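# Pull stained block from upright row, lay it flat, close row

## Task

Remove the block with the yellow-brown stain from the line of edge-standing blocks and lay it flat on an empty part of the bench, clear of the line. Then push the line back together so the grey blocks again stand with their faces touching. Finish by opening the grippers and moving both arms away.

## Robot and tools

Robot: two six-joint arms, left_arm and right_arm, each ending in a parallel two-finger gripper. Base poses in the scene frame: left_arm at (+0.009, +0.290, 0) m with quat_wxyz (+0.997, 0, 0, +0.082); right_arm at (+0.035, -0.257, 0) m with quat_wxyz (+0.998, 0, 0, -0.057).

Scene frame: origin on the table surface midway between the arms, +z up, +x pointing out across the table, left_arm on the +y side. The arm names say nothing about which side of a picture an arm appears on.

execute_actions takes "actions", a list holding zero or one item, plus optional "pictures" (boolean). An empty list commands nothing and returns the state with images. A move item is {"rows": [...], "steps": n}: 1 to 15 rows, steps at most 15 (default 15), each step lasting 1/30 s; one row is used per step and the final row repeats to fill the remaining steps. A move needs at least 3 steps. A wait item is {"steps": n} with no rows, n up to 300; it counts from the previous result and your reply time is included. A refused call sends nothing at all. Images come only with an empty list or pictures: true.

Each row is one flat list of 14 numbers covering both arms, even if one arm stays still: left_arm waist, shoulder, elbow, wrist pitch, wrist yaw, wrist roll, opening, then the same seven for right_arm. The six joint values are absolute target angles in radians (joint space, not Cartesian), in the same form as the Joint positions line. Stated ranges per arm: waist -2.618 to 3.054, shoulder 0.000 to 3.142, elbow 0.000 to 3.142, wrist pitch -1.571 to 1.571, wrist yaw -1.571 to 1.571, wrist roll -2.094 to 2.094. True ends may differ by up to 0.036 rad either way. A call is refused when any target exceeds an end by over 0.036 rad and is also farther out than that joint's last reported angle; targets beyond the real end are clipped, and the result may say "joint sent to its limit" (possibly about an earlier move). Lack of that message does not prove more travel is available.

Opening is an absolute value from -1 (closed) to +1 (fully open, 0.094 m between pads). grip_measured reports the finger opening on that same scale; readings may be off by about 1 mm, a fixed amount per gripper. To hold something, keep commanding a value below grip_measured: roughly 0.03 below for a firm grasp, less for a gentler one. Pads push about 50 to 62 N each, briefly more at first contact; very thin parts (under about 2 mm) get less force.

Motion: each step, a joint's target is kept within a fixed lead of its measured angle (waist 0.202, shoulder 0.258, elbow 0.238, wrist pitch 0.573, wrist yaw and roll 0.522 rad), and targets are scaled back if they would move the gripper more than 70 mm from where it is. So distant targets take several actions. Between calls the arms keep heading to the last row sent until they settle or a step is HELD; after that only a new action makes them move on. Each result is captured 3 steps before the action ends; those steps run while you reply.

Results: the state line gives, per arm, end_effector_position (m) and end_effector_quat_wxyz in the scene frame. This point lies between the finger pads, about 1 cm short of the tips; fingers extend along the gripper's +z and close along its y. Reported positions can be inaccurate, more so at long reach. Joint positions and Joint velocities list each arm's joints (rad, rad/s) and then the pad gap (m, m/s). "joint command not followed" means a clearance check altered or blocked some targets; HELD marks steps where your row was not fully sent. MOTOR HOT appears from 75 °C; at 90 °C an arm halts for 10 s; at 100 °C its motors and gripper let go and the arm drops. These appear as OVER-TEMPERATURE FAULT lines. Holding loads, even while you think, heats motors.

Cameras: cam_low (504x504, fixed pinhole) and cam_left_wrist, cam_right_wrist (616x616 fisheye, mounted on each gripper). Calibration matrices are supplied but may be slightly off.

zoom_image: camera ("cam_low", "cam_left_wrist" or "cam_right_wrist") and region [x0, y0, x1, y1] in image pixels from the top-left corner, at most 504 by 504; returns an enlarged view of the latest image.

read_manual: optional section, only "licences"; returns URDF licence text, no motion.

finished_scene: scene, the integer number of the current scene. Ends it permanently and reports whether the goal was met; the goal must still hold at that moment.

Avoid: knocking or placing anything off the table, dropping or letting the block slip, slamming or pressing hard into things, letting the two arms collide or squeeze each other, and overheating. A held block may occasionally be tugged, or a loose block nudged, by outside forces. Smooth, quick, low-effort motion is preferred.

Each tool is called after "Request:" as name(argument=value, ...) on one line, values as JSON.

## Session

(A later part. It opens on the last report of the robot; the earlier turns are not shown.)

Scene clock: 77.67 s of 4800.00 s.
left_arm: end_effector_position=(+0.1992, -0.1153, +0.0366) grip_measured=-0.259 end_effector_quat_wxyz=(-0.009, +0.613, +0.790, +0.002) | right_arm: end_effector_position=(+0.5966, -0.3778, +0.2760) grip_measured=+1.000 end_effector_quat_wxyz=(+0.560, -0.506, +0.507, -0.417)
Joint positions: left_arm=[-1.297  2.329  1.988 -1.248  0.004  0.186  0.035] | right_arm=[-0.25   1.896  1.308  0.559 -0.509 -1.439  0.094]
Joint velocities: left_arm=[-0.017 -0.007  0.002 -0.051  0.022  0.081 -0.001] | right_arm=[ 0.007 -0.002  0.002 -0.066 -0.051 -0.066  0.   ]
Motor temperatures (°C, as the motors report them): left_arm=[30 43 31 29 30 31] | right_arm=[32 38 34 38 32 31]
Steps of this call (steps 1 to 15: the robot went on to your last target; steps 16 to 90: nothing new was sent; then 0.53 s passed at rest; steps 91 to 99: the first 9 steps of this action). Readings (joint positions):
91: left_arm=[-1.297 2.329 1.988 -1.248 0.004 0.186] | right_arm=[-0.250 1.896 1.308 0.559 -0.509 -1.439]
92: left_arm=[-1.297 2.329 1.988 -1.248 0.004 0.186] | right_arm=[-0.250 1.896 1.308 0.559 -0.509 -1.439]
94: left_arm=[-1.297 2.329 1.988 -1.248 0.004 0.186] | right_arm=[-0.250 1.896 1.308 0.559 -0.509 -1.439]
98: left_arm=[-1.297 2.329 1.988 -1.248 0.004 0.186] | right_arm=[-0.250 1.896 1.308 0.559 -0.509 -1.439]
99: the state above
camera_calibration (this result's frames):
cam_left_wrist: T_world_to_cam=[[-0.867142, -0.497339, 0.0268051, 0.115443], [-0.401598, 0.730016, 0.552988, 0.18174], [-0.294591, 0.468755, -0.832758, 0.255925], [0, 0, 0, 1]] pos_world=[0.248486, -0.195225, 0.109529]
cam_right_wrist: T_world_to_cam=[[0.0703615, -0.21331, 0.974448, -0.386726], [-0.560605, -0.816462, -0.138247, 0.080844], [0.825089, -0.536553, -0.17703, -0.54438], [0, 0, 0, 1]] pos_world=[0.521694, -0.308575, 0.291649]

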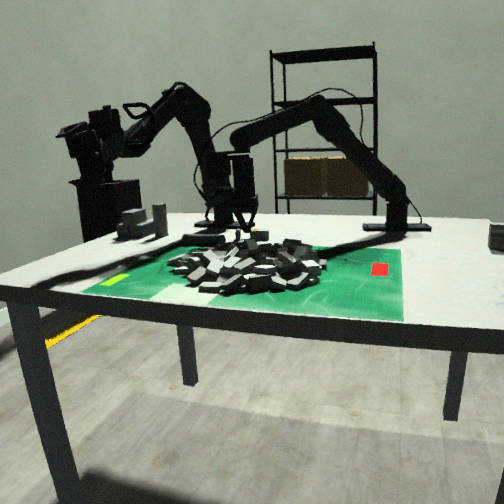

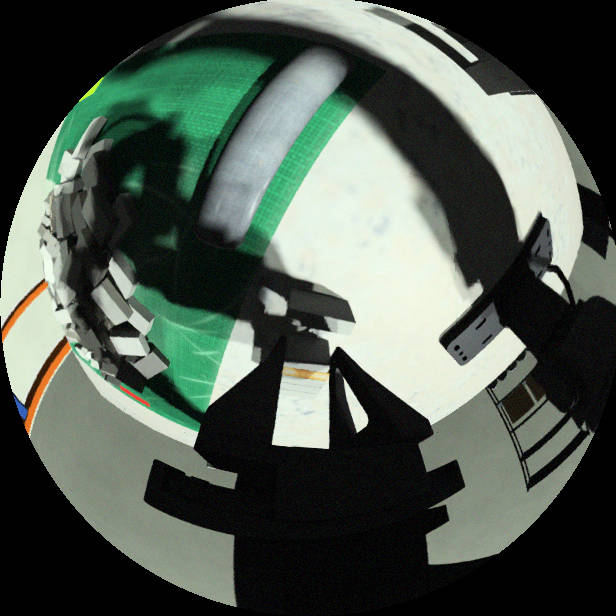

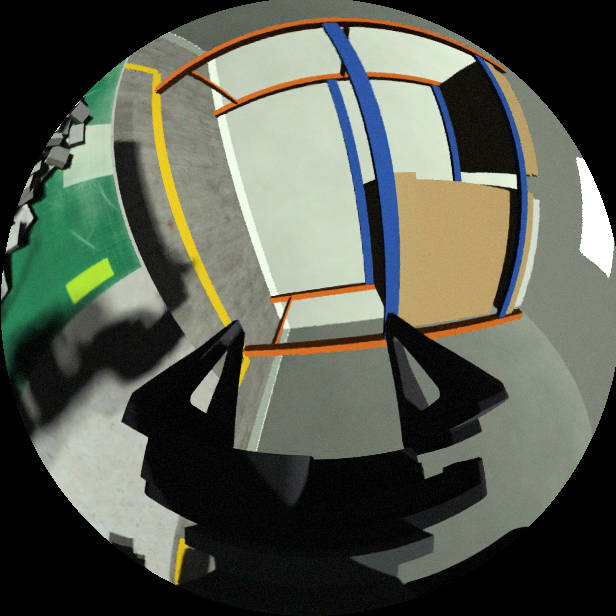

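Request:
execute_actions(actions=[{"rows": [[-1.3015,2.3065,1.9815,-1.240,0,0.193,0.12,-0.25,1.896,1.308,0.559,-0.516,-1.438,1],[-1.3015,2.3065,1.9815,-1.240,0,0.193,0.12,-0.25,1.896,1.308,0.559,-0.516,-1.438,1],[-1.3015,2.3065,1.9796,-1.2422,0,0.193,0.12,-0.25,1.896,1.308,0.559,-0.516,-1.438,1],[-1.3015,2.3065,1.9744,-1.2481,0,0.193,0.12,-0.25,1.896,1.308,0.559,-0.516,-1.438,1],[-1.3015,2.3065,1.9678,-1.2555,0,0.193,0.12,-0.25,1.896,1.308,0.559,-0.516,-1.438,1],[-1.3015,2.3065,1.9612,-1.2629,0,0.193,0.12,-0.25,1.896,1.308,0.559,-0.516,-1.438,1],[-1.3015,2.3065,1.9559,-1.2688,0,0.193,0.12,-0.25,1.896,1.308,0.559,-0.516,-1.438,1],[-1.3015,2.3065,1.954,-1.271,0,0.193,0.12,-0.25,1.896,1.308,0.559,-0.516,-1.438,1]], "steps": 15}], pictures=true)

Request:
zoom_image(camera="cam_low", region=[220, 200, 290, 250])

Scene clock: 83.67 s of 4800.00 s.
left_arm: end_effector_position=(+0.1951, -0.1066, +0.0310) grip_measured=+0.119 end_effector_quat_wxyz=(-0.025, +0.613, +0.790, +0.010) | right_arm: end_effector_position=(+0.5966, -0.3778, +0.2760) grip_measured=+1.000 end_effector_quat_wxyz=(+0.560, -0.506, +0.507, -0.417)
Joint positions: left_arm=[-1.297  2.329  1.964 -1.26   0.004  0.187  0.053] | right_arm=[-0.25   1.896  1.308  0.559 -0.509 -1.439  0.094]
Joint velocities: left_arm=[ 0.002 -0.017 -0.022 -0.095 -0.095  0.007  0.   ] | right_arm=[ 0.002 -0.002 -0.007  0.037 -0.022 -0.022  0.   ]
Motor temperatures (°C, as the motors report them): left_arm=[30 44 31 29 30 31] | right_arm=[32 38 34 39 32 31]
Steps of this call (steps 1 to 3: the last 3 steps of your previous action; steps 4 to 15: the robot went on to your last target; steps 16 to 90: nothing new was sent; then 2.60 s passed at rest; steps 91 to 102: the first 12 steps of this action). Readings (joint positions):
91: left_arm=[-1.297 2.329 1.988 -1.248 0.004 0.187] | right_arm=[-0.250 1.896 1.308 0.559 -0.509 -1.439]
92: left_arm=[-1.297 2.329 1.988 -1.248 0.004 0.187] | right_arm=[-0.250 1.896 1.308 0.559 -0.509 -1.439]
94: left_arm=[-1.297 2.329 1.988 -1.248 0.004 0.187] | right_arm=[-0.250 1.896 1.308 0.559 -0.509 -1.439]
98: left_arm=[-1.297 2.329 1.978 -1.250 0.004 0.187] | right_arm=[-0.250 1.896 1.308 0.559 -0.509 -1.439]
102: the state above
camera_calibration (this result's frames):
cam_left_wrist: T_world_to_cam=[[-0.866947, -0.497831, 0.0238335, 0.11639], [-0.392688, 0.71173, 0.58244, 0.172273], [-0.306919, 0.495585, -0.812524, 0.250636], [0, 0, 0, 1]] pos_world=[0.245478, -0.188881, 0.100535]
cam_right_wrist: T_world_to_cam=[[0.0703615, -0.21331, 0.974448, -0.386726], [-0.560605, -0.816462, -0.138247, 0.080844], [0.825089, -0.536553, -0.17703, -0.54438], [0, 0, 0, 1]] pos_world=[0.521694, -0.308575, 0.291649]

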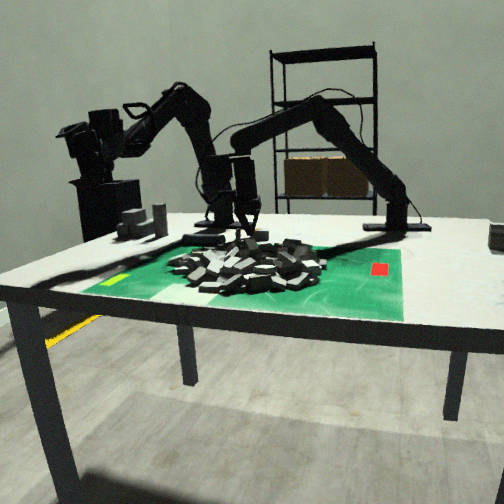

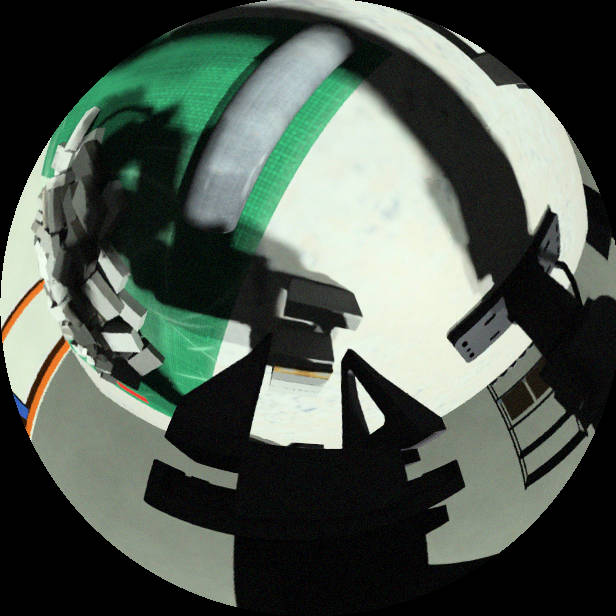

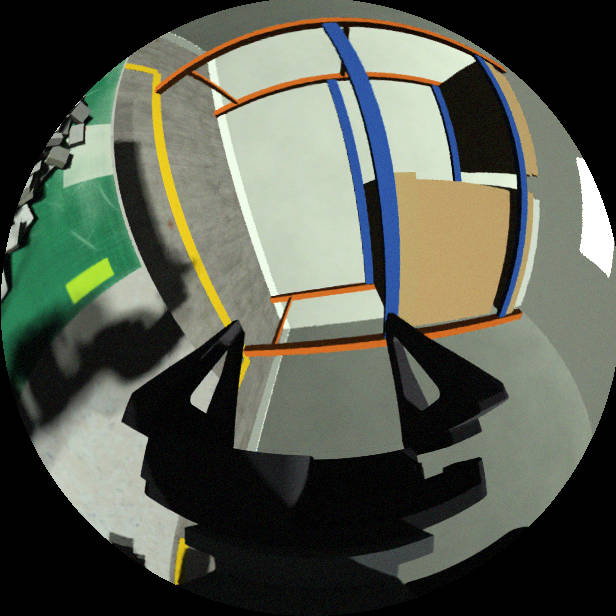

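Region (220, 200, 290, 250) of cam_low's 504x504 image, scaled by 7.200, with more detail than that image has; it fills the top 360 rows of this view, and the rest is white.

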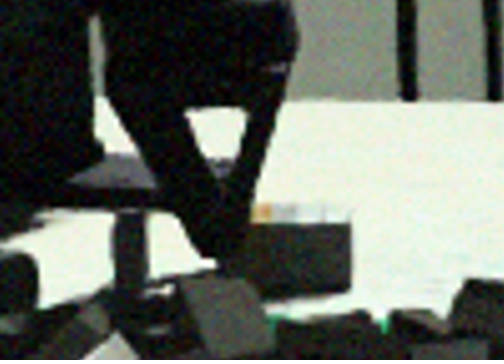

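Request:
zoom_image(camera="cam_low", region=[232, 215, 274, 245])

Request:
zoom_image(camera="cam_left_wrist", region=[250, 300, 370, 420])

Region (232, 215, 274, 245) of cam_low's 504x504 image, scaled by 12.000, with more detail than that image has; it fills the top 360 rows of this view, and the rest is white.

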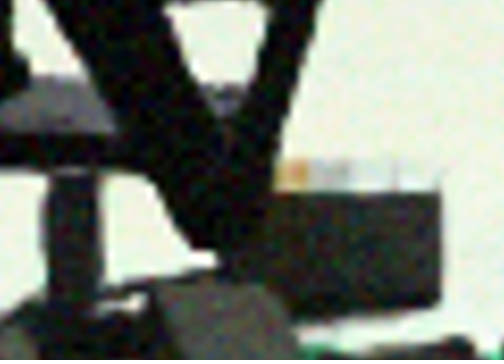

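Region (250, 300, 370, 420) of cam_left_wrist's 616x616 image, scaled by 4.200, with more detail than that image has.

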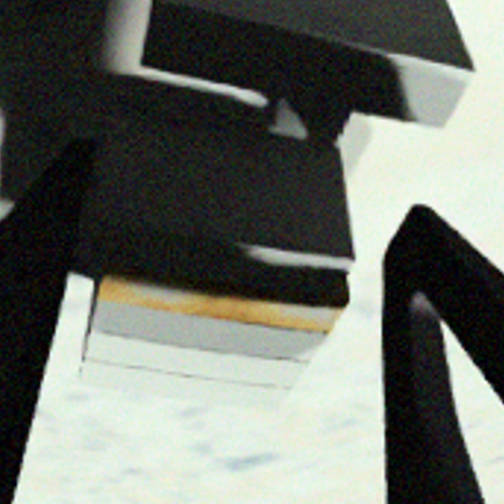

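Request:
execute_actions(actions=[{"rows": [[-1.3015,2.3065,1.975,-1.271,0,0.193,0.09,-0.25,1.896,1.308,0.559,-0.516,-1.438,1],[-1.3015,2.3065,1.992,-1.271,0,0.193,0.05,-0.25,1.896,1.308,0.559,-0.516,-1.438,1],[-1.3015,2.3065,2.002,-1.271,0,0.193,0.0,-0.25,1.896,1.308,0.559,-0.516,-1.438,1],[-1.3015,2.3065,2.002,-1.271,0,0.193,-0.04,-0.25,1.896,1.308,0.559,-0.516,-1.438,1],[-1.3015,2.3065,2.002,-1.271,0,0.193,-0.07,-0.25,1.896,1.308,0.559,-0.516,-1.438,1],[-1.3015,2.3065,2.002,-1.271,0,0.193,-0.095,-0.25,1.896,1.308,0.559,-0.516,-1.438,1],[-1.3015,2.3065,2.002,-1.271,0,0.193,-0.115,-0.25,1.896,1.308,0.559,-0.516,-1.438,1],[-1.3015,2.3065,2.002,-1.271,0,0.193,-0.133,-0.25,1.896,1.308,0.559,-0.516,-1.438,1],[-1.3015,2.3065,2.002,-1.271,0,0.193,-0.15,-0.25,1.896,1.308,0.559,-0.516,-1.438,1],[-1.3015,2.3065,2.002,-1.271,0,0.193,-0.165,-0.25,1.896,1.308,0.559,-0.516,-1.438,1],[-1.3015,2.3065,2.002,-1.271,0,0.193,-0.178,-0.25,1.896,1.308,0.559,-0.516,-1.438,1],[-1.3015,2.3065,2.002,-1.271,0,0.193,-0.19,-0.25,1.896,1.308,0.559,-0.516,-1.438,1],[-1.3015,2.3065,2.002,-1.271,0,0.193,-0.201,-0.25,1.896,1.308,0.559,-0.516,-1.438,1],[-1.3015,2.3065,2.002,-1.271,0,0.193,-0.212,-0.25,1.896,1.308,0.559,-0.516,-1.438,1]], "steps": 15}])

Request:
execute_actions(actions=[])

Scene clock: 85.47 s of 4800.00 s.
left_arm: end_effector_position=(+0.1963, -0.1088, +0.0339) grip_measured=-0.169 end_effector_quat_wxyz=(-0.021, +0.613, +0.790, +0.009) | right_arm: end_effector_position=(+0.5966, -0.3778, +0.2760) grip_measured=+1.000 end_effector_quat_wxyz=(+0.560, -0.506, +0.507, -0.417)
Joint positions: left_arm=[-1.297  2.329  1.976 -1.264  0.004  0.187  0.039] | right_arm=[-0.25   1.896  1.308  0.559 -0.509 -1.439  0.094]
Joint velocities: left_arm=[-0.007  0.002 -0.002  0.051  0.007  0.007 -0.008] | right_arm=[ 0.007 -0.007 -0.017  0.007  0.022 -0.051  0.   ]
Motor temperatures (°C, as the motors report them): left_arm=[30 44 31 29 30 31] | right_arm=[32 38 34 39 32 31]
Steps of this call (steps 1 to 3: the last 3 steps of your previous action; steps 4 to 15: the robot went on to your last target; steps 16 to 42: nothing new was sent; steps 43 to 54: the first 12 steps of this action). Readings (joint positions):
43: left_arm=[-1.297 2.329 1.964 -1.262 0.004 0.187] | right_arm=[-0.250 1.896 1.308 0.559 -0.509 -1.439]
44: left_arm=[-1.297 2.329 1.964 -1.262 0.004 0.187] | right_arm=[-0.250 1.896 1.308 0.559 -0.509 -1.439]
46: left_arm=[-1.297 2.329 1.968 -1.263 0.004 0.187] | right_arm=[-0.250 1.896 1.308 0.559 -0.509 -1.439]
50: left_arm=[-1.297 2.329 1.976 -1.264 0.004 0.187] | right_arm=[-0.250 1.896 1.308 0.559 -0.509 -1.439]
54: the state above

Scene clock: 85.57 s of 4800.00 s.
left_arm: end_effector_position=(+0.1963, -0.1088, +0.0339) grip_measured=-0.174 end_effector_quat_wxyz=(-0.021, +0.613, +0.790, +0.009) | right_arm: end_effector_position=(+0.5966, -0.3778, +0.2760) grip_measured=+1.000 end_effector_quat_wxyz=(+0.560, -0.506, +0.507, -0.417)
Joint positions: left_arm=[-1.297  2.329  1.976 -1.264  0.004  0.187  0.039] | right_arm=[-0.25   1.896  1.308  0.559 -0.509 -1.439  0.094]
Joint velocities: left_arm=[-0.007  0.007 -0.007  0.022  0.007  0.022 -0.   ] | right_arm=[ 0.007  0.002 -0.007 -0.007  0.022  0.022  0.   ]
Motor temperatures (°C, as the motors report them): left_arm=[30 44 31 29 30 31] | right_arm=[32 38 34 39 32 31]
Kept back: nothing.
Steps of this call (steps 1 to 3: the last 3 steps of your previous action). Readings (joint positions):
1: left_arm=[-1.297 2.329 1.976 -1.264 0.004 0.187] | right_arm=[-0.250 1.896 1.308 0.559 -0.509 -1.439]
2: left_arm=[-1.297 2.329 1.976 -1.264 0.004 0.187] | right_arm=[-0.250 1.896 1.308 0.559 -0.509 -1.439]
3: the state above
camera_calibration (this result's frames):
cam_left_wrist: T_world_to_cam=[[-0.867067, -0.497625, 0.0237742, 0.116302], [-0.39512, 0.71596, 0.575571, 0.173762], [-0.30344, 0.489665, -0.817406, 0.253215], [0, 0, 0, 1]] pos_world=[0.246334, -0.190522, 0.104202]
cam_right_wrist: T_world_to_cam=[[0.0703615, -0.21331, 0.974448, -0.386726], [-0.560605, -0.816462, -0.138247, 0.080844], [0.825089, -0.536553, -0.17703, -0.54438], [0, 0, 0, 1]] pos_world=[0.521694, -0.308575, 0.291649]

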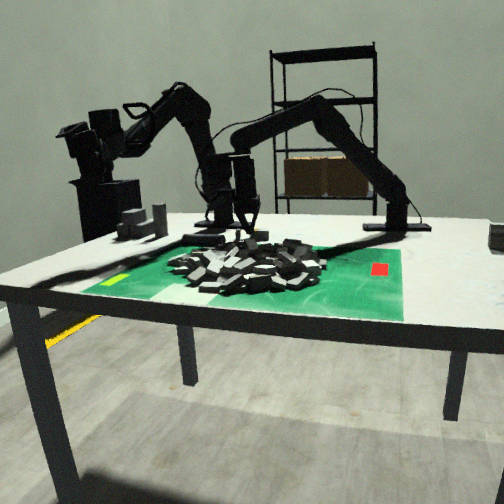

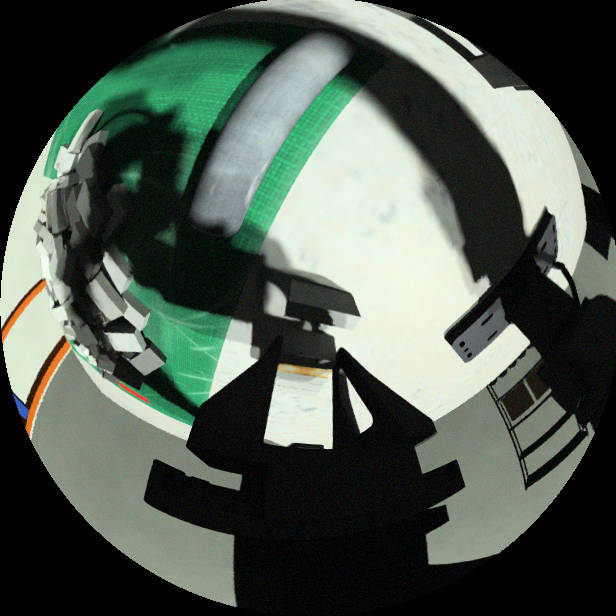

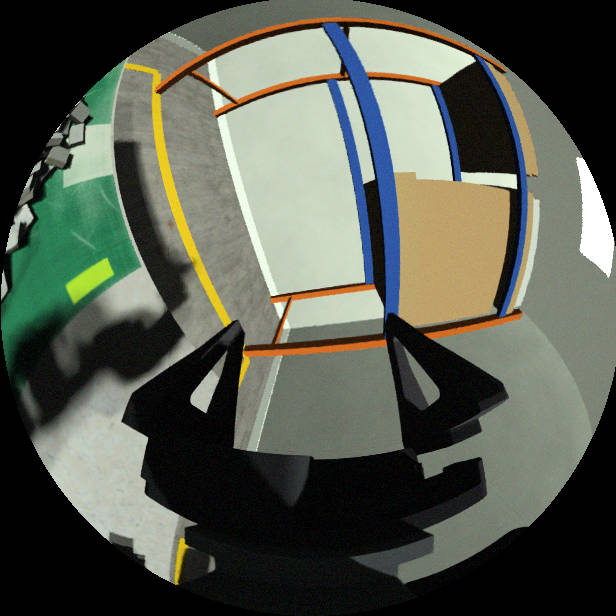

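Request:
zoom_image(camera="cam_low", region=[232, 215, 274, 245])

Region (232, 215, 274, 245) of cam_low's 504x504 image, scaled by 12.000, with more detail than that image has; it fills the top 360 rows of this view, and the rest is white.

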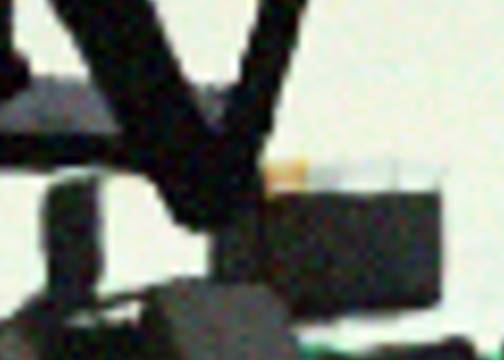

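Request:
execute_actions(actions=[{"rows": [[-1.3015,2.330,2.0038,-1.271,0,0.193,-0.212,-0.25,1.896,1.308,0.559,-0.516,-1.438,1],[-1.3015,2.3398,2.0088,-1.271,0,0.193,-0.212,-0.25,1.896,1.308,0.559,-0.516,-1.438,1],[-1.3015,2.344,2.016,-1.271,0,0.193,-0.212,-0.25,1.896,1.308,0.559,-0.516,-1.438,1],[-1.316,2.349,2.0249,-1.271,0,0.193,-0.212,-0.25,1.896,1.308,0.559,-0.516,-1.438,1],[-1.316,2.3545,2.0345,-1.271,0,0.193,-0.212,-0.25,1.896,1.308,0.559,-0.516,-1.438,1],[-1.316,2.360,2.0441,-1.271,0,0.193,-0.212,-0.25,1.896,1.308,0.559,-0.516,-1.438,1],[-1.307,2.365,2.053,-1.271,0,0.193,-0.212,-0.25,1.896,1.308,0.559,-0.516,-1.438,1],[-1.307,2.3692,2.0602,-1.271,0,0.193,-0.212,-0.25,1.896,1.308,0.559,-0.516,-1.438,1],[-1.307,2.372,2.0652,-1.271,0,0.193,-0.212,-0.25,1.896,1.308,0.559,-0.516,-1.438,1],[-1.307,2.373,2.067,-1.271,0,0.193,-0.212,-0.25,1.896,1.308,0.559,-0.516,-1.438,1]], "steps": 15}], pictures=true)

Request:
zoom_image(camera="cam_low", region=[225, 212, 274, 245])

Scene clock: 86.80 s of 4800.00 s.
left_arm: end_effector_position=(+0.1997, -0.1215, +0.0345) grip_measured=-0.174 end_effector_quat_wxyz=(-0.010, +0.615, +0.788, +0.003) | right_arm: end_effector_position=(+0.5966, -0.3778, +0.2760) grip_measured=+1.000 end_effector_quat_wxyz=(+0.560, -0.506, +0.507, -0.417)
Joint positions: left_arm=[-1.302  2.362  2.038 -1.267  0.004  0.187  0.039] | right_arm=[-0.25   1.896  1.308  0.559 -0.509 -1.439  0.094]
Joint velocities: left_arm=[ 0.007  0.017  0.027  0.007 -0.051  0.037 -0.001] | right_arm=[-0.002 -0.002 -0.002  0.022 -0.007 -0.022  0.   ]
Motor temperatures (°C, as the motors report them): left_arm=[30 44 31 29 30 31] | right_arm=[32 39 34 39 32 31]
Steps of this call (steps 1 to 15: the robot went on to your last target; steps 16 to 25: nothing new was sent; steps 26 to 37: the first 12 steps of this action). Readings (joint positions):
26: left_arm=[-1.297 2.329 1.976 -1.264 0.004 0.187] | right_arm=[-0.250 1.896 1.308 0.559 -0.509 -1.439]
27: left_arm=[-1.297 2.329 1.976 -1.264 0.004 0.187] | right_arm=[-0.250 1.896 1.308 0.559 -0.509 -1.439]
29: left_arm=[-1.298 2.332 1.983 -1.267 0.004 0.187] | right_arm=[-0.250 1.896 1.308 0.559 -0.509 -1.439]
33: left_arm=[-1.302 2.352 2.018 -1.267 0.004 0.187] | right_arm=[-0.250 1.896 1.308 0.559 -0.509 -1.439]
37: the state above
camera_calibration (this result's frames):
cam_left_wrist: T_world_to_cam=[[-0.869961, -0.492446, 0.0257766, 0.114103], [-0.396983, 0.730407, 0.555797, 0.186711], [-0.292527, 0.473289, -0.830919, 0.257273], [0, 0, 0, 1]] pos_world=[0.248645, -0.201949, 0.107058]
cam_right_wrist: T_world_to_cam=[[0.0703615, -0.21331, 0.974448, -0.386726], [-0.560605, -0.816462, -0.138247, 0.080844], [0.825089, -0.536553, -0.17703, -0.54438], [0, 0, 0, 1]] pos_world=[0.521694, -0.308575, 0.291649]

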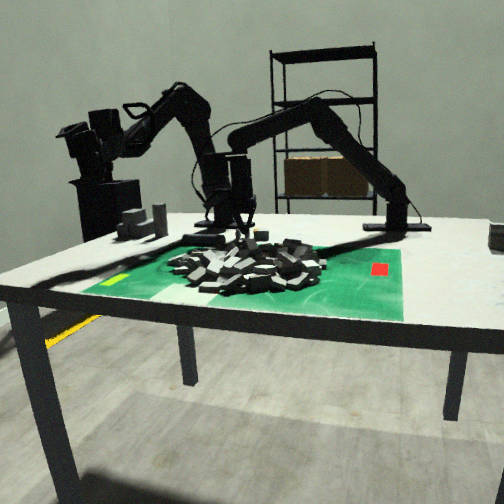

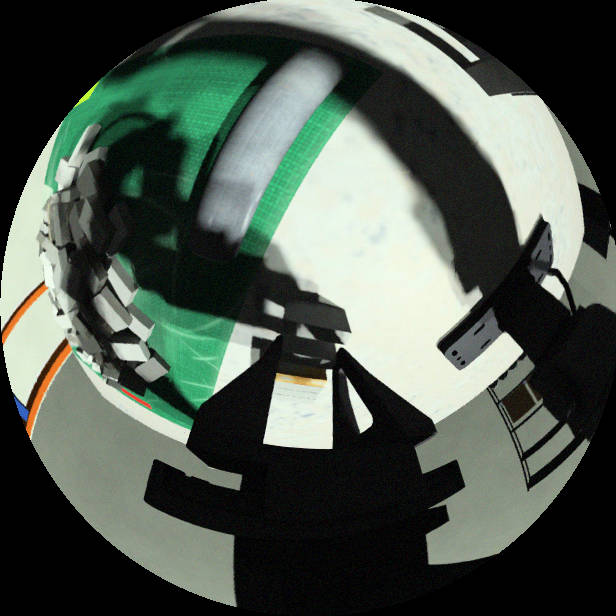

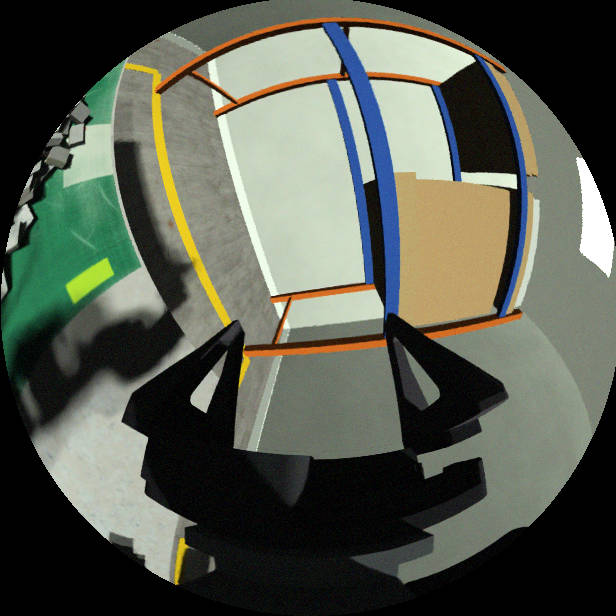

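Region (225, 212, 274, 245) of cam_low's 504x504 image, scaled by 10.286, with more detail than that image has; it fills the top 339 rows of this view, and the rest is white.

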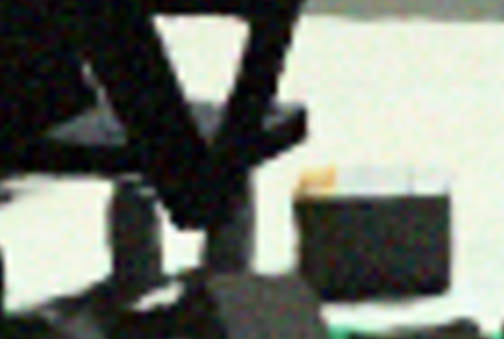

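Request:
execute_actions(actions=[])

Request:
zoom_image(camera="cam_low", region=[228, 212, 274, 245])

Scene clock: 86.97 s of 4800.00 s.
left_arm: end_effector_position=(+0.1998, -0.1216, +0.0345) grip_measured=-0.174 end_effector_quat_wxyz=(-0.010, +0.615, +0.788, +0.003) | right_arm: end_effector_position=(+0.5966, -0.3778, +0.2760) grip_measured=+1.000 end_effector_quat_wxyz=(+0.560, -0.506, +0.507, -0.417)
Joint positions: left_arm=[-1.302  2.363  2.038 -1.267  0.004  0.187  0.039] | right_arm=[-0.25   1.896  1.308  0.559 -0.509 -1.439  0.094]
Joint velocities: left_arm=[-0.012 -0.007  0.002 -0.007 -0.051  0.037  0.   ] | right_arm=[-0.007 -0.012 -0.022  0.037  0.007 -0.007  0.   ]
Motor temperatures (°C, as the motors report them): left_arm=[30 44 31 29 30 31] | right_arm=[32 39 34 39 32 31]
Kept back: nothing.
Steps of this call (steps 1 to 3: the last 3 steps of your previous action; steps 4 to 5: the robot went on to your last target). Readings (joint positions):
1: left_arm=[-1.302 2.363 2.038 -1.267 0.004 0.187] | right_arm=[-0.250 1.896 1.308 0.559 -0.509 -1.439]
2: left_arm=[-1.302 2.363 2.038 -1.267 0.004 0.187] | right_arm=[-0.250 1.896 1.308 0.559 -0.509 -1.439]
4: left_arm=[-1.302 2.363 2.038 -1.267 0.004 0.187] | right_arm=[-0.250 1.896 1.308 0.559 -0.509 -1.439]
5: the state above
camera_calibration (this result's frames):
cam_left_wrist: T_world_to_cam=[[-0.869965, -0.492437, 0.025808, 0.114089], [-0.397072, 0.7306, 0.55548, 0.186894], [-0.292394, 0.473001, -0.831129, 0.257333], [0, 0, 0, 1]] pos_world=[0.248707, -0.202082, 0.107116]
cam_right_wrist: T_world_to_cam=[[0.0703615, -0.21331, 0.974448, -0.386726], [-0.560605, -0.816462, -0.138247, 0.080844], [0.825089, -0.536553, -0.17703, -0.54438], [0, 0, 0, 1]] pos_world=[0.521694, -0.308575, 0.291649]

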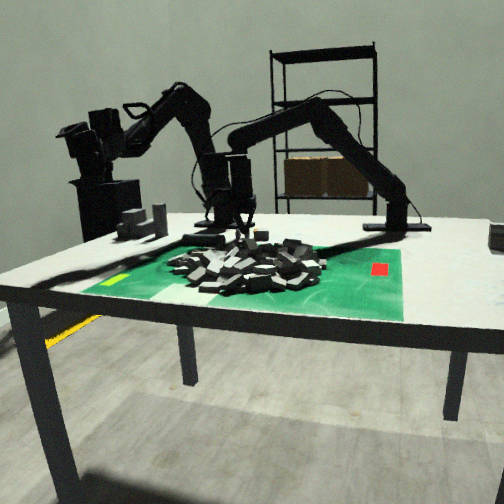

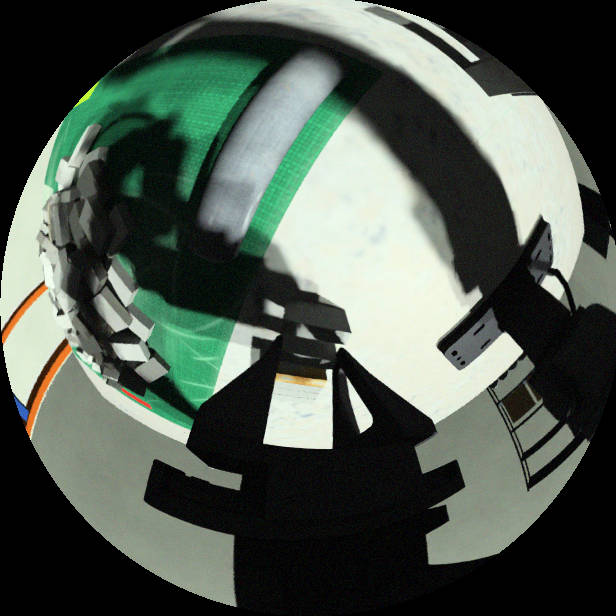

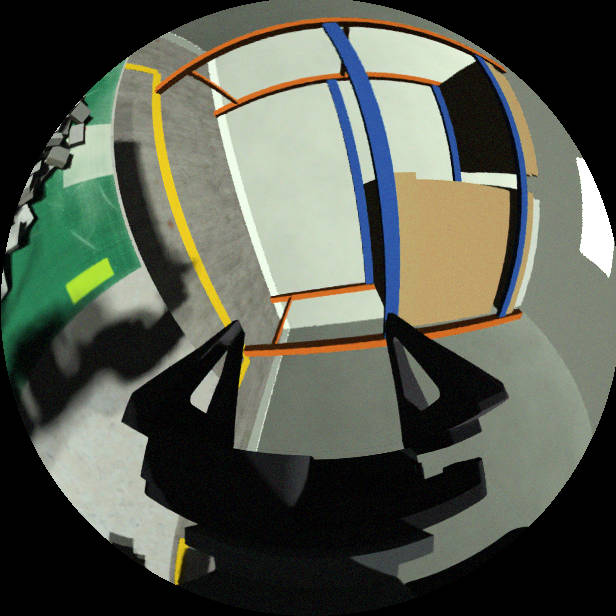

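Region (228, 212, 274, 245) of cam_low's 504x504 image, scaled by 10.957, with more detail than that image has; it fills the top 362 rows of this view, and the rest is white.

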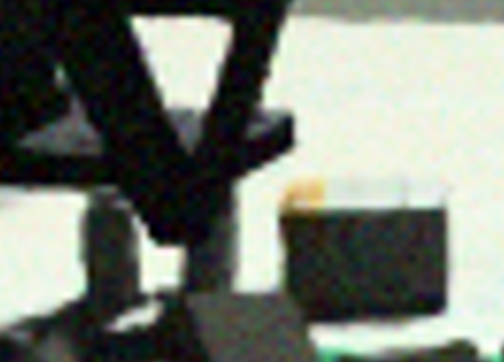

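Request:
execute_actions(actions=[{"rows": [[-1.307,2.358,2.052,-1.271,0,0.193,0.0,-0.25,1.896,1.308,0.559,-0.516,-1.438,1],[-1.307,2.345,2.035,-1.271,0,0.193,0.12,-0.25,1.896,1.308,0.559,-0.516,-1.438,1],[-1.307,2.3372,2.0236,-1.271,0,0.193,0.12,-0.25,1.896,1.308,0.559,-0.516,-1.438,1],[-1.282,2.3324,2.0156,-1.271,0,0.193,0.12,-0.25,1.896,1.308,0.559,-0.516,-1.438,1],[-1.282,2.3252,2.0038,-1.271,0,0.193,0.12,-0.25,1.896,1.308,0.559,-0.516,-1.438,1],[-1.282,2.3166,1.9895,-1.271,0,0.193,0.12,-0.25,1.896,1.308,0.559,-0.516,-1.438,1],[-1.282,2.3072,1.974,-1.271,0,0.193,0.12,-0.25,1.896,1.308,0.559,-0.516,-1.438,1],[-1.288,2.2977,1.9585,-1.271,0,0.193,0.12,-0.25,1.896,1.308,0.559,-0.516,-1.438,1],[-1.288,2.2891,1.9442,-1.271,0,0.193,0.12,-0.25,1.896,1.308,0.559,-0.516,-1.438,1],[-1.288,2.2819,1.9324,-1.271,0,0.193,0.12,-0.25,1.896,1.308,0.559,-0.516,-1.438,1],[-1.288,2.2771,1.9244,-1.271,0,0.193,0.12,-0.25,1.896,1.308,0.559,-0.516,-1.438,1],[-1.288,2.2753,1.9215,-1.271,0,0.193,0.12,-0.25,1.896,1.308,0.559,-0.516,-1.438,1]], "steps": 15}])

Request:
execute_actions(actions=[{"steps": 4}], pictures=true)

Request:
zoom_image(camera="cam_low", region=[228, 212, 274, 245])

Scene clock: 90.70 s of 4800.00 s.
left_arm: end_effector_position=(+0.1942, -0.0998, +0.0334) grip_measured=+0.119 end_effector_quat_wxyz=(-0.030, +0.611, +0.791, +0.014) | right_arm: end_effector_position=(+0.5966, -0.3778, +0.2760) grip_measured=+1.000 end_effector_quat_wxyz=(+0.560, -0.506, +0.507, -0.417)
Joint positions: left_arm=[-1.293  2.312  1.943 -1.269  0.003  0.187  0.053] | right_arm=[-0.25   1.896  1.308  0.559 -0.509 -1.439  0.094]
Joint velocities: left_arm=[-0.002 -0.188 -0.227 -0.066  0.007 -0.081 -0.   ] | right_arm=[-0.007 -0.012  0.007  0.007  0.022 -0.022  0.   ]
Motor temperatures (°C, as the motors report them): left_arm=[30 44 31 29 30 31] | right_arm=[32 39 34 39 32 31]
Steps of this call (steps 1 to 15: the robot went on to your last target; steps 16 to 90: nothing new was sent; then 0.33 s passed at rest; steps 91 to 102: the first 12 steps of this action). Readings (joint positions):
91: left_arm=[-1.302 2.363 2.038 -1.267 0.004 0.187] | right_arm=[-0.250 1.896 1.308 0.559 -0.509 -1.439]
92: left_arm=[-1.302 2.363 2.038 -1.267 0.004 0.187] | right_arm=[-0.250 1.896 1.308 0.559 -0.509 -1.439]
94: left_arm=[-1.301 2.363 2.037 -1.267 0.004 0.187] | right_arm=[-0.250 1.896 1.308 0.559 -0.509 -1.439]
98: left_arm=[-1.295 2.342 1.995 -1.267 0.003 0.187] | right_arm=[-0.250 1.896 1.308 0.559 -0.509 -1.439]
102: the state above

Scene clock: 90.83 s of 4800.00 s.
left_arm: end_effector_position=(+0.1933, -0.0980, +0.0355) grip_measured=+0.119 end_effector_quat_wxyz=(-0.030, +0.611, +0.791, +0.014) | right_arm: end_effector_position=(+0.5966, -0.3778, +0.2760) grip_measured=+1.000 end_effector_quat_wxyz=(+0.560, -0.506, +0.507, -0.417)
Joint positions: left_arm=[-1.293  2.302  1.935 -1.271  0.003  0.187  0.053] | right_arm=[-0.25   1.896  1.308  0.559 -0.509 -1.439  0.094]
Joint velocities: left_arm=[ 0.002 -0.007 -0.017  0.007  0.051 -0.007  0.   ] | right_arm=[-0.002 -0.002 -0.002  0.007  0.066 -0.037  0.   ]
Motor temperatures (°C, as the motors report them): left_arm=[30 44 31 29 30 31] | right_arm=[32 39 34 39 32 31]
Kept back: nothing.
Steps of this call (steps 1 to 3: the last 3 steps of your previous action; step 4: the robot went on to your last target). Readings (joint positions):
1: left_arm=[-1.293 2.307 1.938 -1.270 0.003 0.187] | right_arm=[-0.250 1.896 1.308 0.559 -0.509 -1.439]
2: left_arm=[-1.293 2.304 1.935 -1.271 0.003 0.187] | right_arm=[-0.250 1.896 1.308 0.559 -0.509 -1.439]
4: the state above
camera_calibration (this result's frames):
cam_left_wrist: T_world_to_cam=[[-0.864972, -0.501353, 0.0216363, 0.118349], [-0.392689, 0.703083, 0.592848, 0.161624], [-0.312438, 0.504301, -0.805023, 0.251104], [0, 0, 0, 1]] pos_world=[0.244291, -0.180932, 0.103765]
cam_right_wrist: T_world_to_cam=[[0.0703615, -0.21331, 0.974448, -0.386726], [-0.560605, -0.816462, -0.138247, 0.080844], [0.825089, -0.536553, -0.17703, -0.54438], [0, 0, 0, 1]] pos_world=[0.521694, -0.308575, 0.291649]

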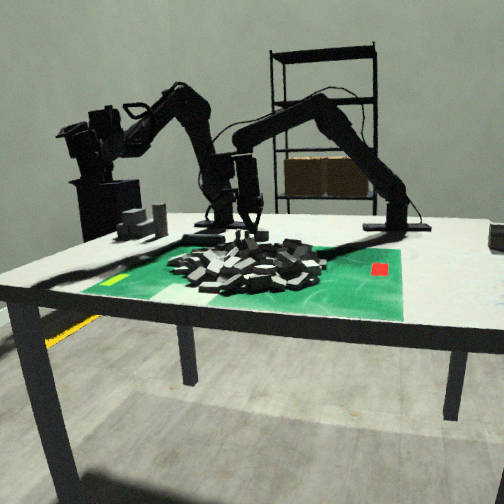

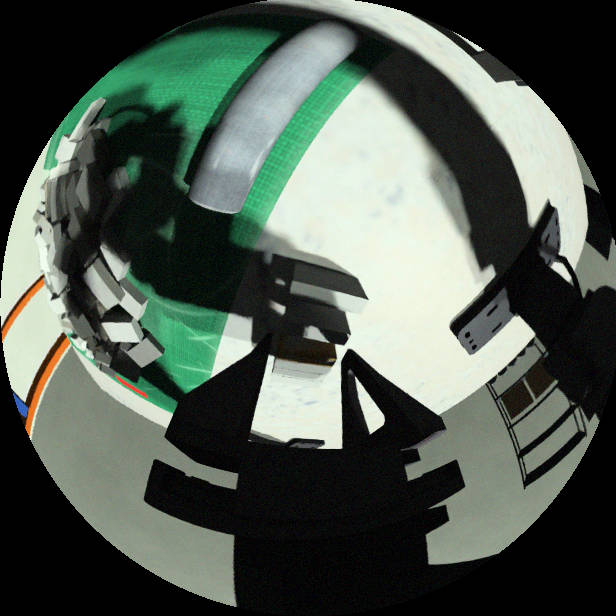

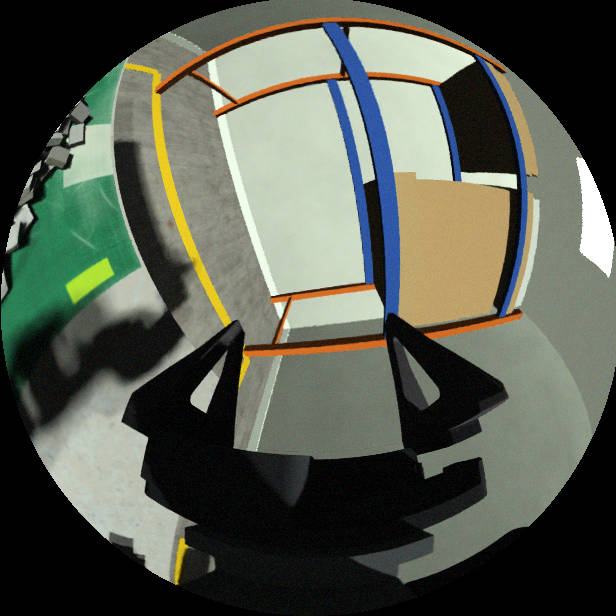

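Region (228, 212, 274, 245) of cam_low's 504x504 image, scaled by 10.957, with more detail than that image has; it fills the top 362 rows of this view, and the rest is white.

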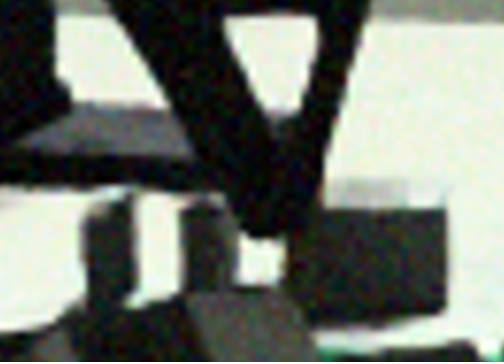

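Request:
execute_actions(actions=[])

Scene clock: 91.57 s of 4800.00 s.
left_arm: end_effector_position=(+0.1933, -0.0981, +0.0358) grip_measured=+0.119 end_effector_quat_wxyz=(-0.030, +0.611, +0.791, +0.014) | right_arm: end_effector_position=(+0.5966, -0.3778, +0.2760) grip_measured=+1.000 end_effector_quat_wxyz=(+0.560, -0.506, +0.507, -0.417)
Joint positions: left_arm=[-1.293  2.301  1.935 -1.271  0.003  0.187  0.053] | right_arm=[-0.25   1.896  1.308  0.559 -0.509 -1.439  0.094]
Joint velocities: left_arm=[-0.007 -0.017 -0.012 -0.066 -0.022  0.022  0.   ] | right_arm=[ 0.007  0.002 -0.007 -0.022  0.051 -0.022  0.   ]
Motor temperatures (°C, as the motors report them): left_arm=[30 44 31 29 30 31] | right_arm=[32 39 34 39 32 31]
Kept back: nothing.
Steps of this call (steps 1 to 22: the robot went on to your last target). Readings (joint positions):
1: left_arm=[-1.293 2.301 1.935 -1.271 0.003 0.187] | right_arm=[-0.250 1.896 1.308 0.559 -0.509 -1.439]
2: left_arm=[-1.293 2.301 1.935 -1.271 0.003 0.187] | right_arm=[-0.250 1.896 1.308 0.559 -0.509 -1.439]
4: left_arm=[-1.293 2.301 1.935 -1.271 0.003 0.187] | right_arm=[-0.250 1.896 1.308 0.559 -0.509 -1.439]
8: left_arm=[-1.293 2.301 1.935 -1.271 0.003 0.187] | right_arm=[-0.250 1.896 1.308 0.559 -0.509 -1.439]
22: the state above
camera_calibration (this result's frames):
cam_left_wrist: T_world_to_cam=[[-0.864979, -0.501338, 0.0216999, 0.118337], [-0.392883, 0.703492, 0.592235, 0.161589], [-0.312176, 0.503746, -0.805473, 0.251304], [0, 0, 0, 1]] pos_world=[0.244295, -0.180942, 0.104152]
cam_right_wrist: T_world_to_cam=[[0.0703615, -0.21331, 0.974448, -0.386726], [-0.560605, -0.816462, -0.138247, 0.080844], [0.825089, -0.536553, -0.17703, -0.54438], [0, 0, 0, 1]] pos_world=[0.521694, -0.308575, 0.291649]

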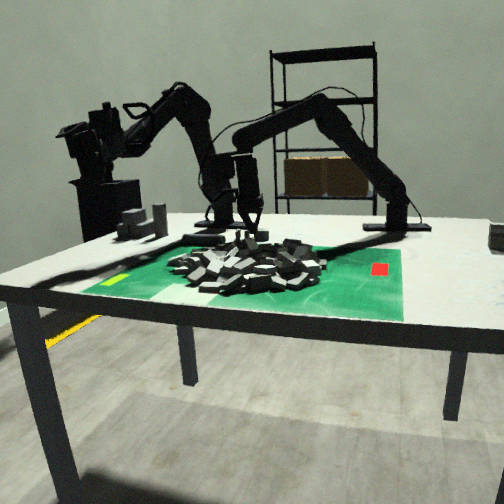

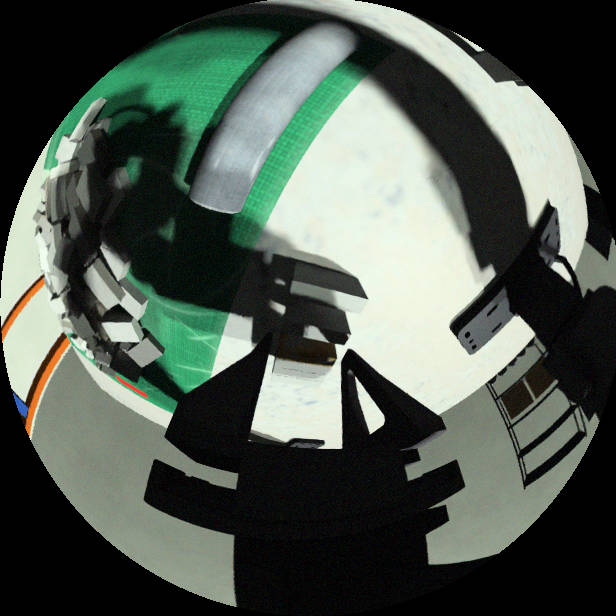

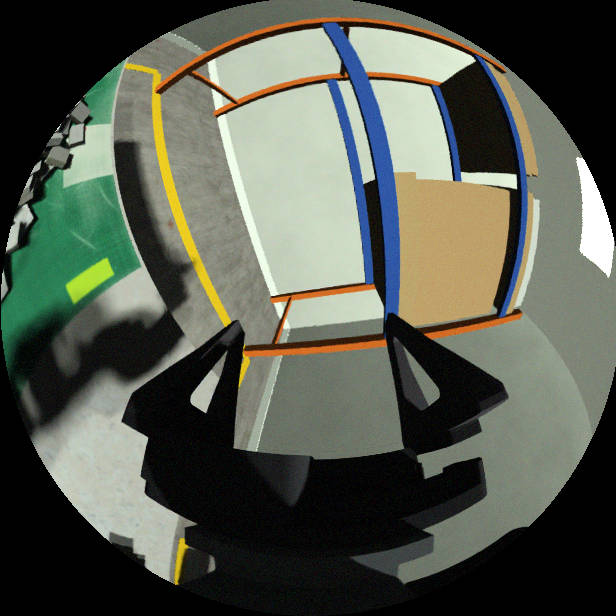

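Request:
zoom_image(camera="cam_low", region=[228, 212, 274, 245])

Request:
zoom_image(camera="cam_left_wrist", region=[240, 240, 400, 400])

Region (228, 212, 274, 245) of cam_low's 504x504 image, scaled by 10.957, with more detail than that image has; it fills the top 362 rows of this view, and the rest is white.

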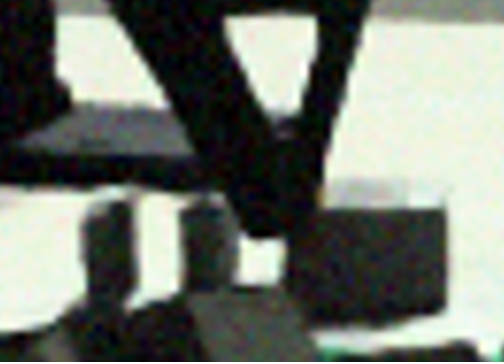

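Region (240, 240, 400, 400) of cam_left_wrist's 616x616 image, scaled by 3.150, with more detail than that image has.

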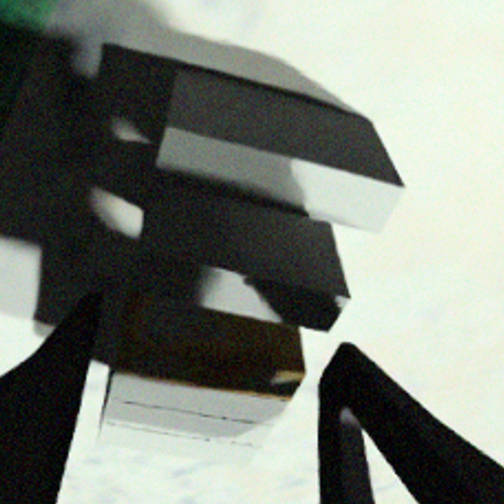

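Request:
zoom_image(camera="cam_low", region=[240, 220, 264, 244])

Region (240, 220, 264, 244) of cam_low's 504x504 image, scaled by 21.000, with more detail than that image has.

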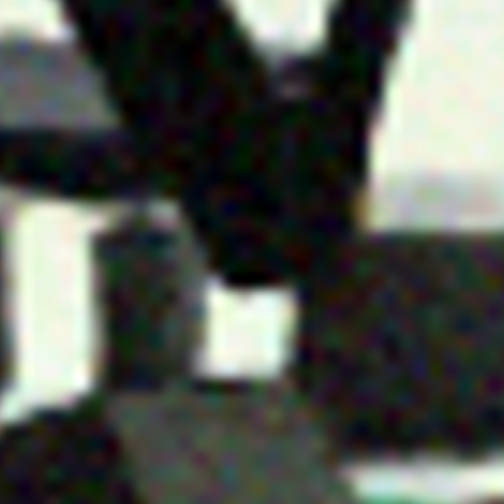

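Request:
zoom_image(camera="cam_low", region=[246, 226, 260, 238])

Request:
zoom_image(camera="cam_left_wrist", region=[260, 320, 360, 390])

Region (246, 226, 260, 238) of cam_low's 504x504 image, scaled by 36.000, with more detail than that image has; it fills the top 432 rows of this view, and the rest is white.

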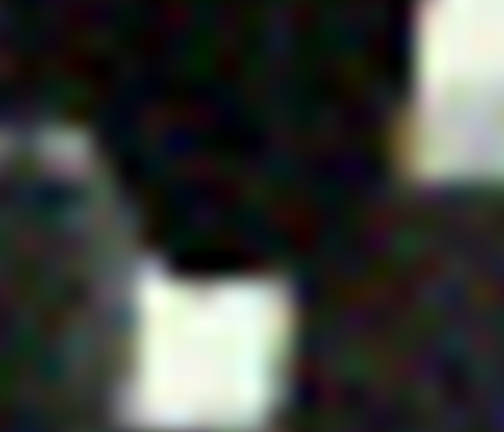

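Region (260, 320, 360, 390) of cam_left_wrist's 616x616 image, scaled by 5.040, with more detail than that image has; it fills the top 353 rows of this view, and the rest is white.

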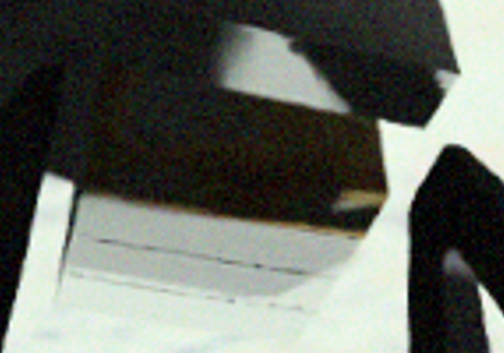

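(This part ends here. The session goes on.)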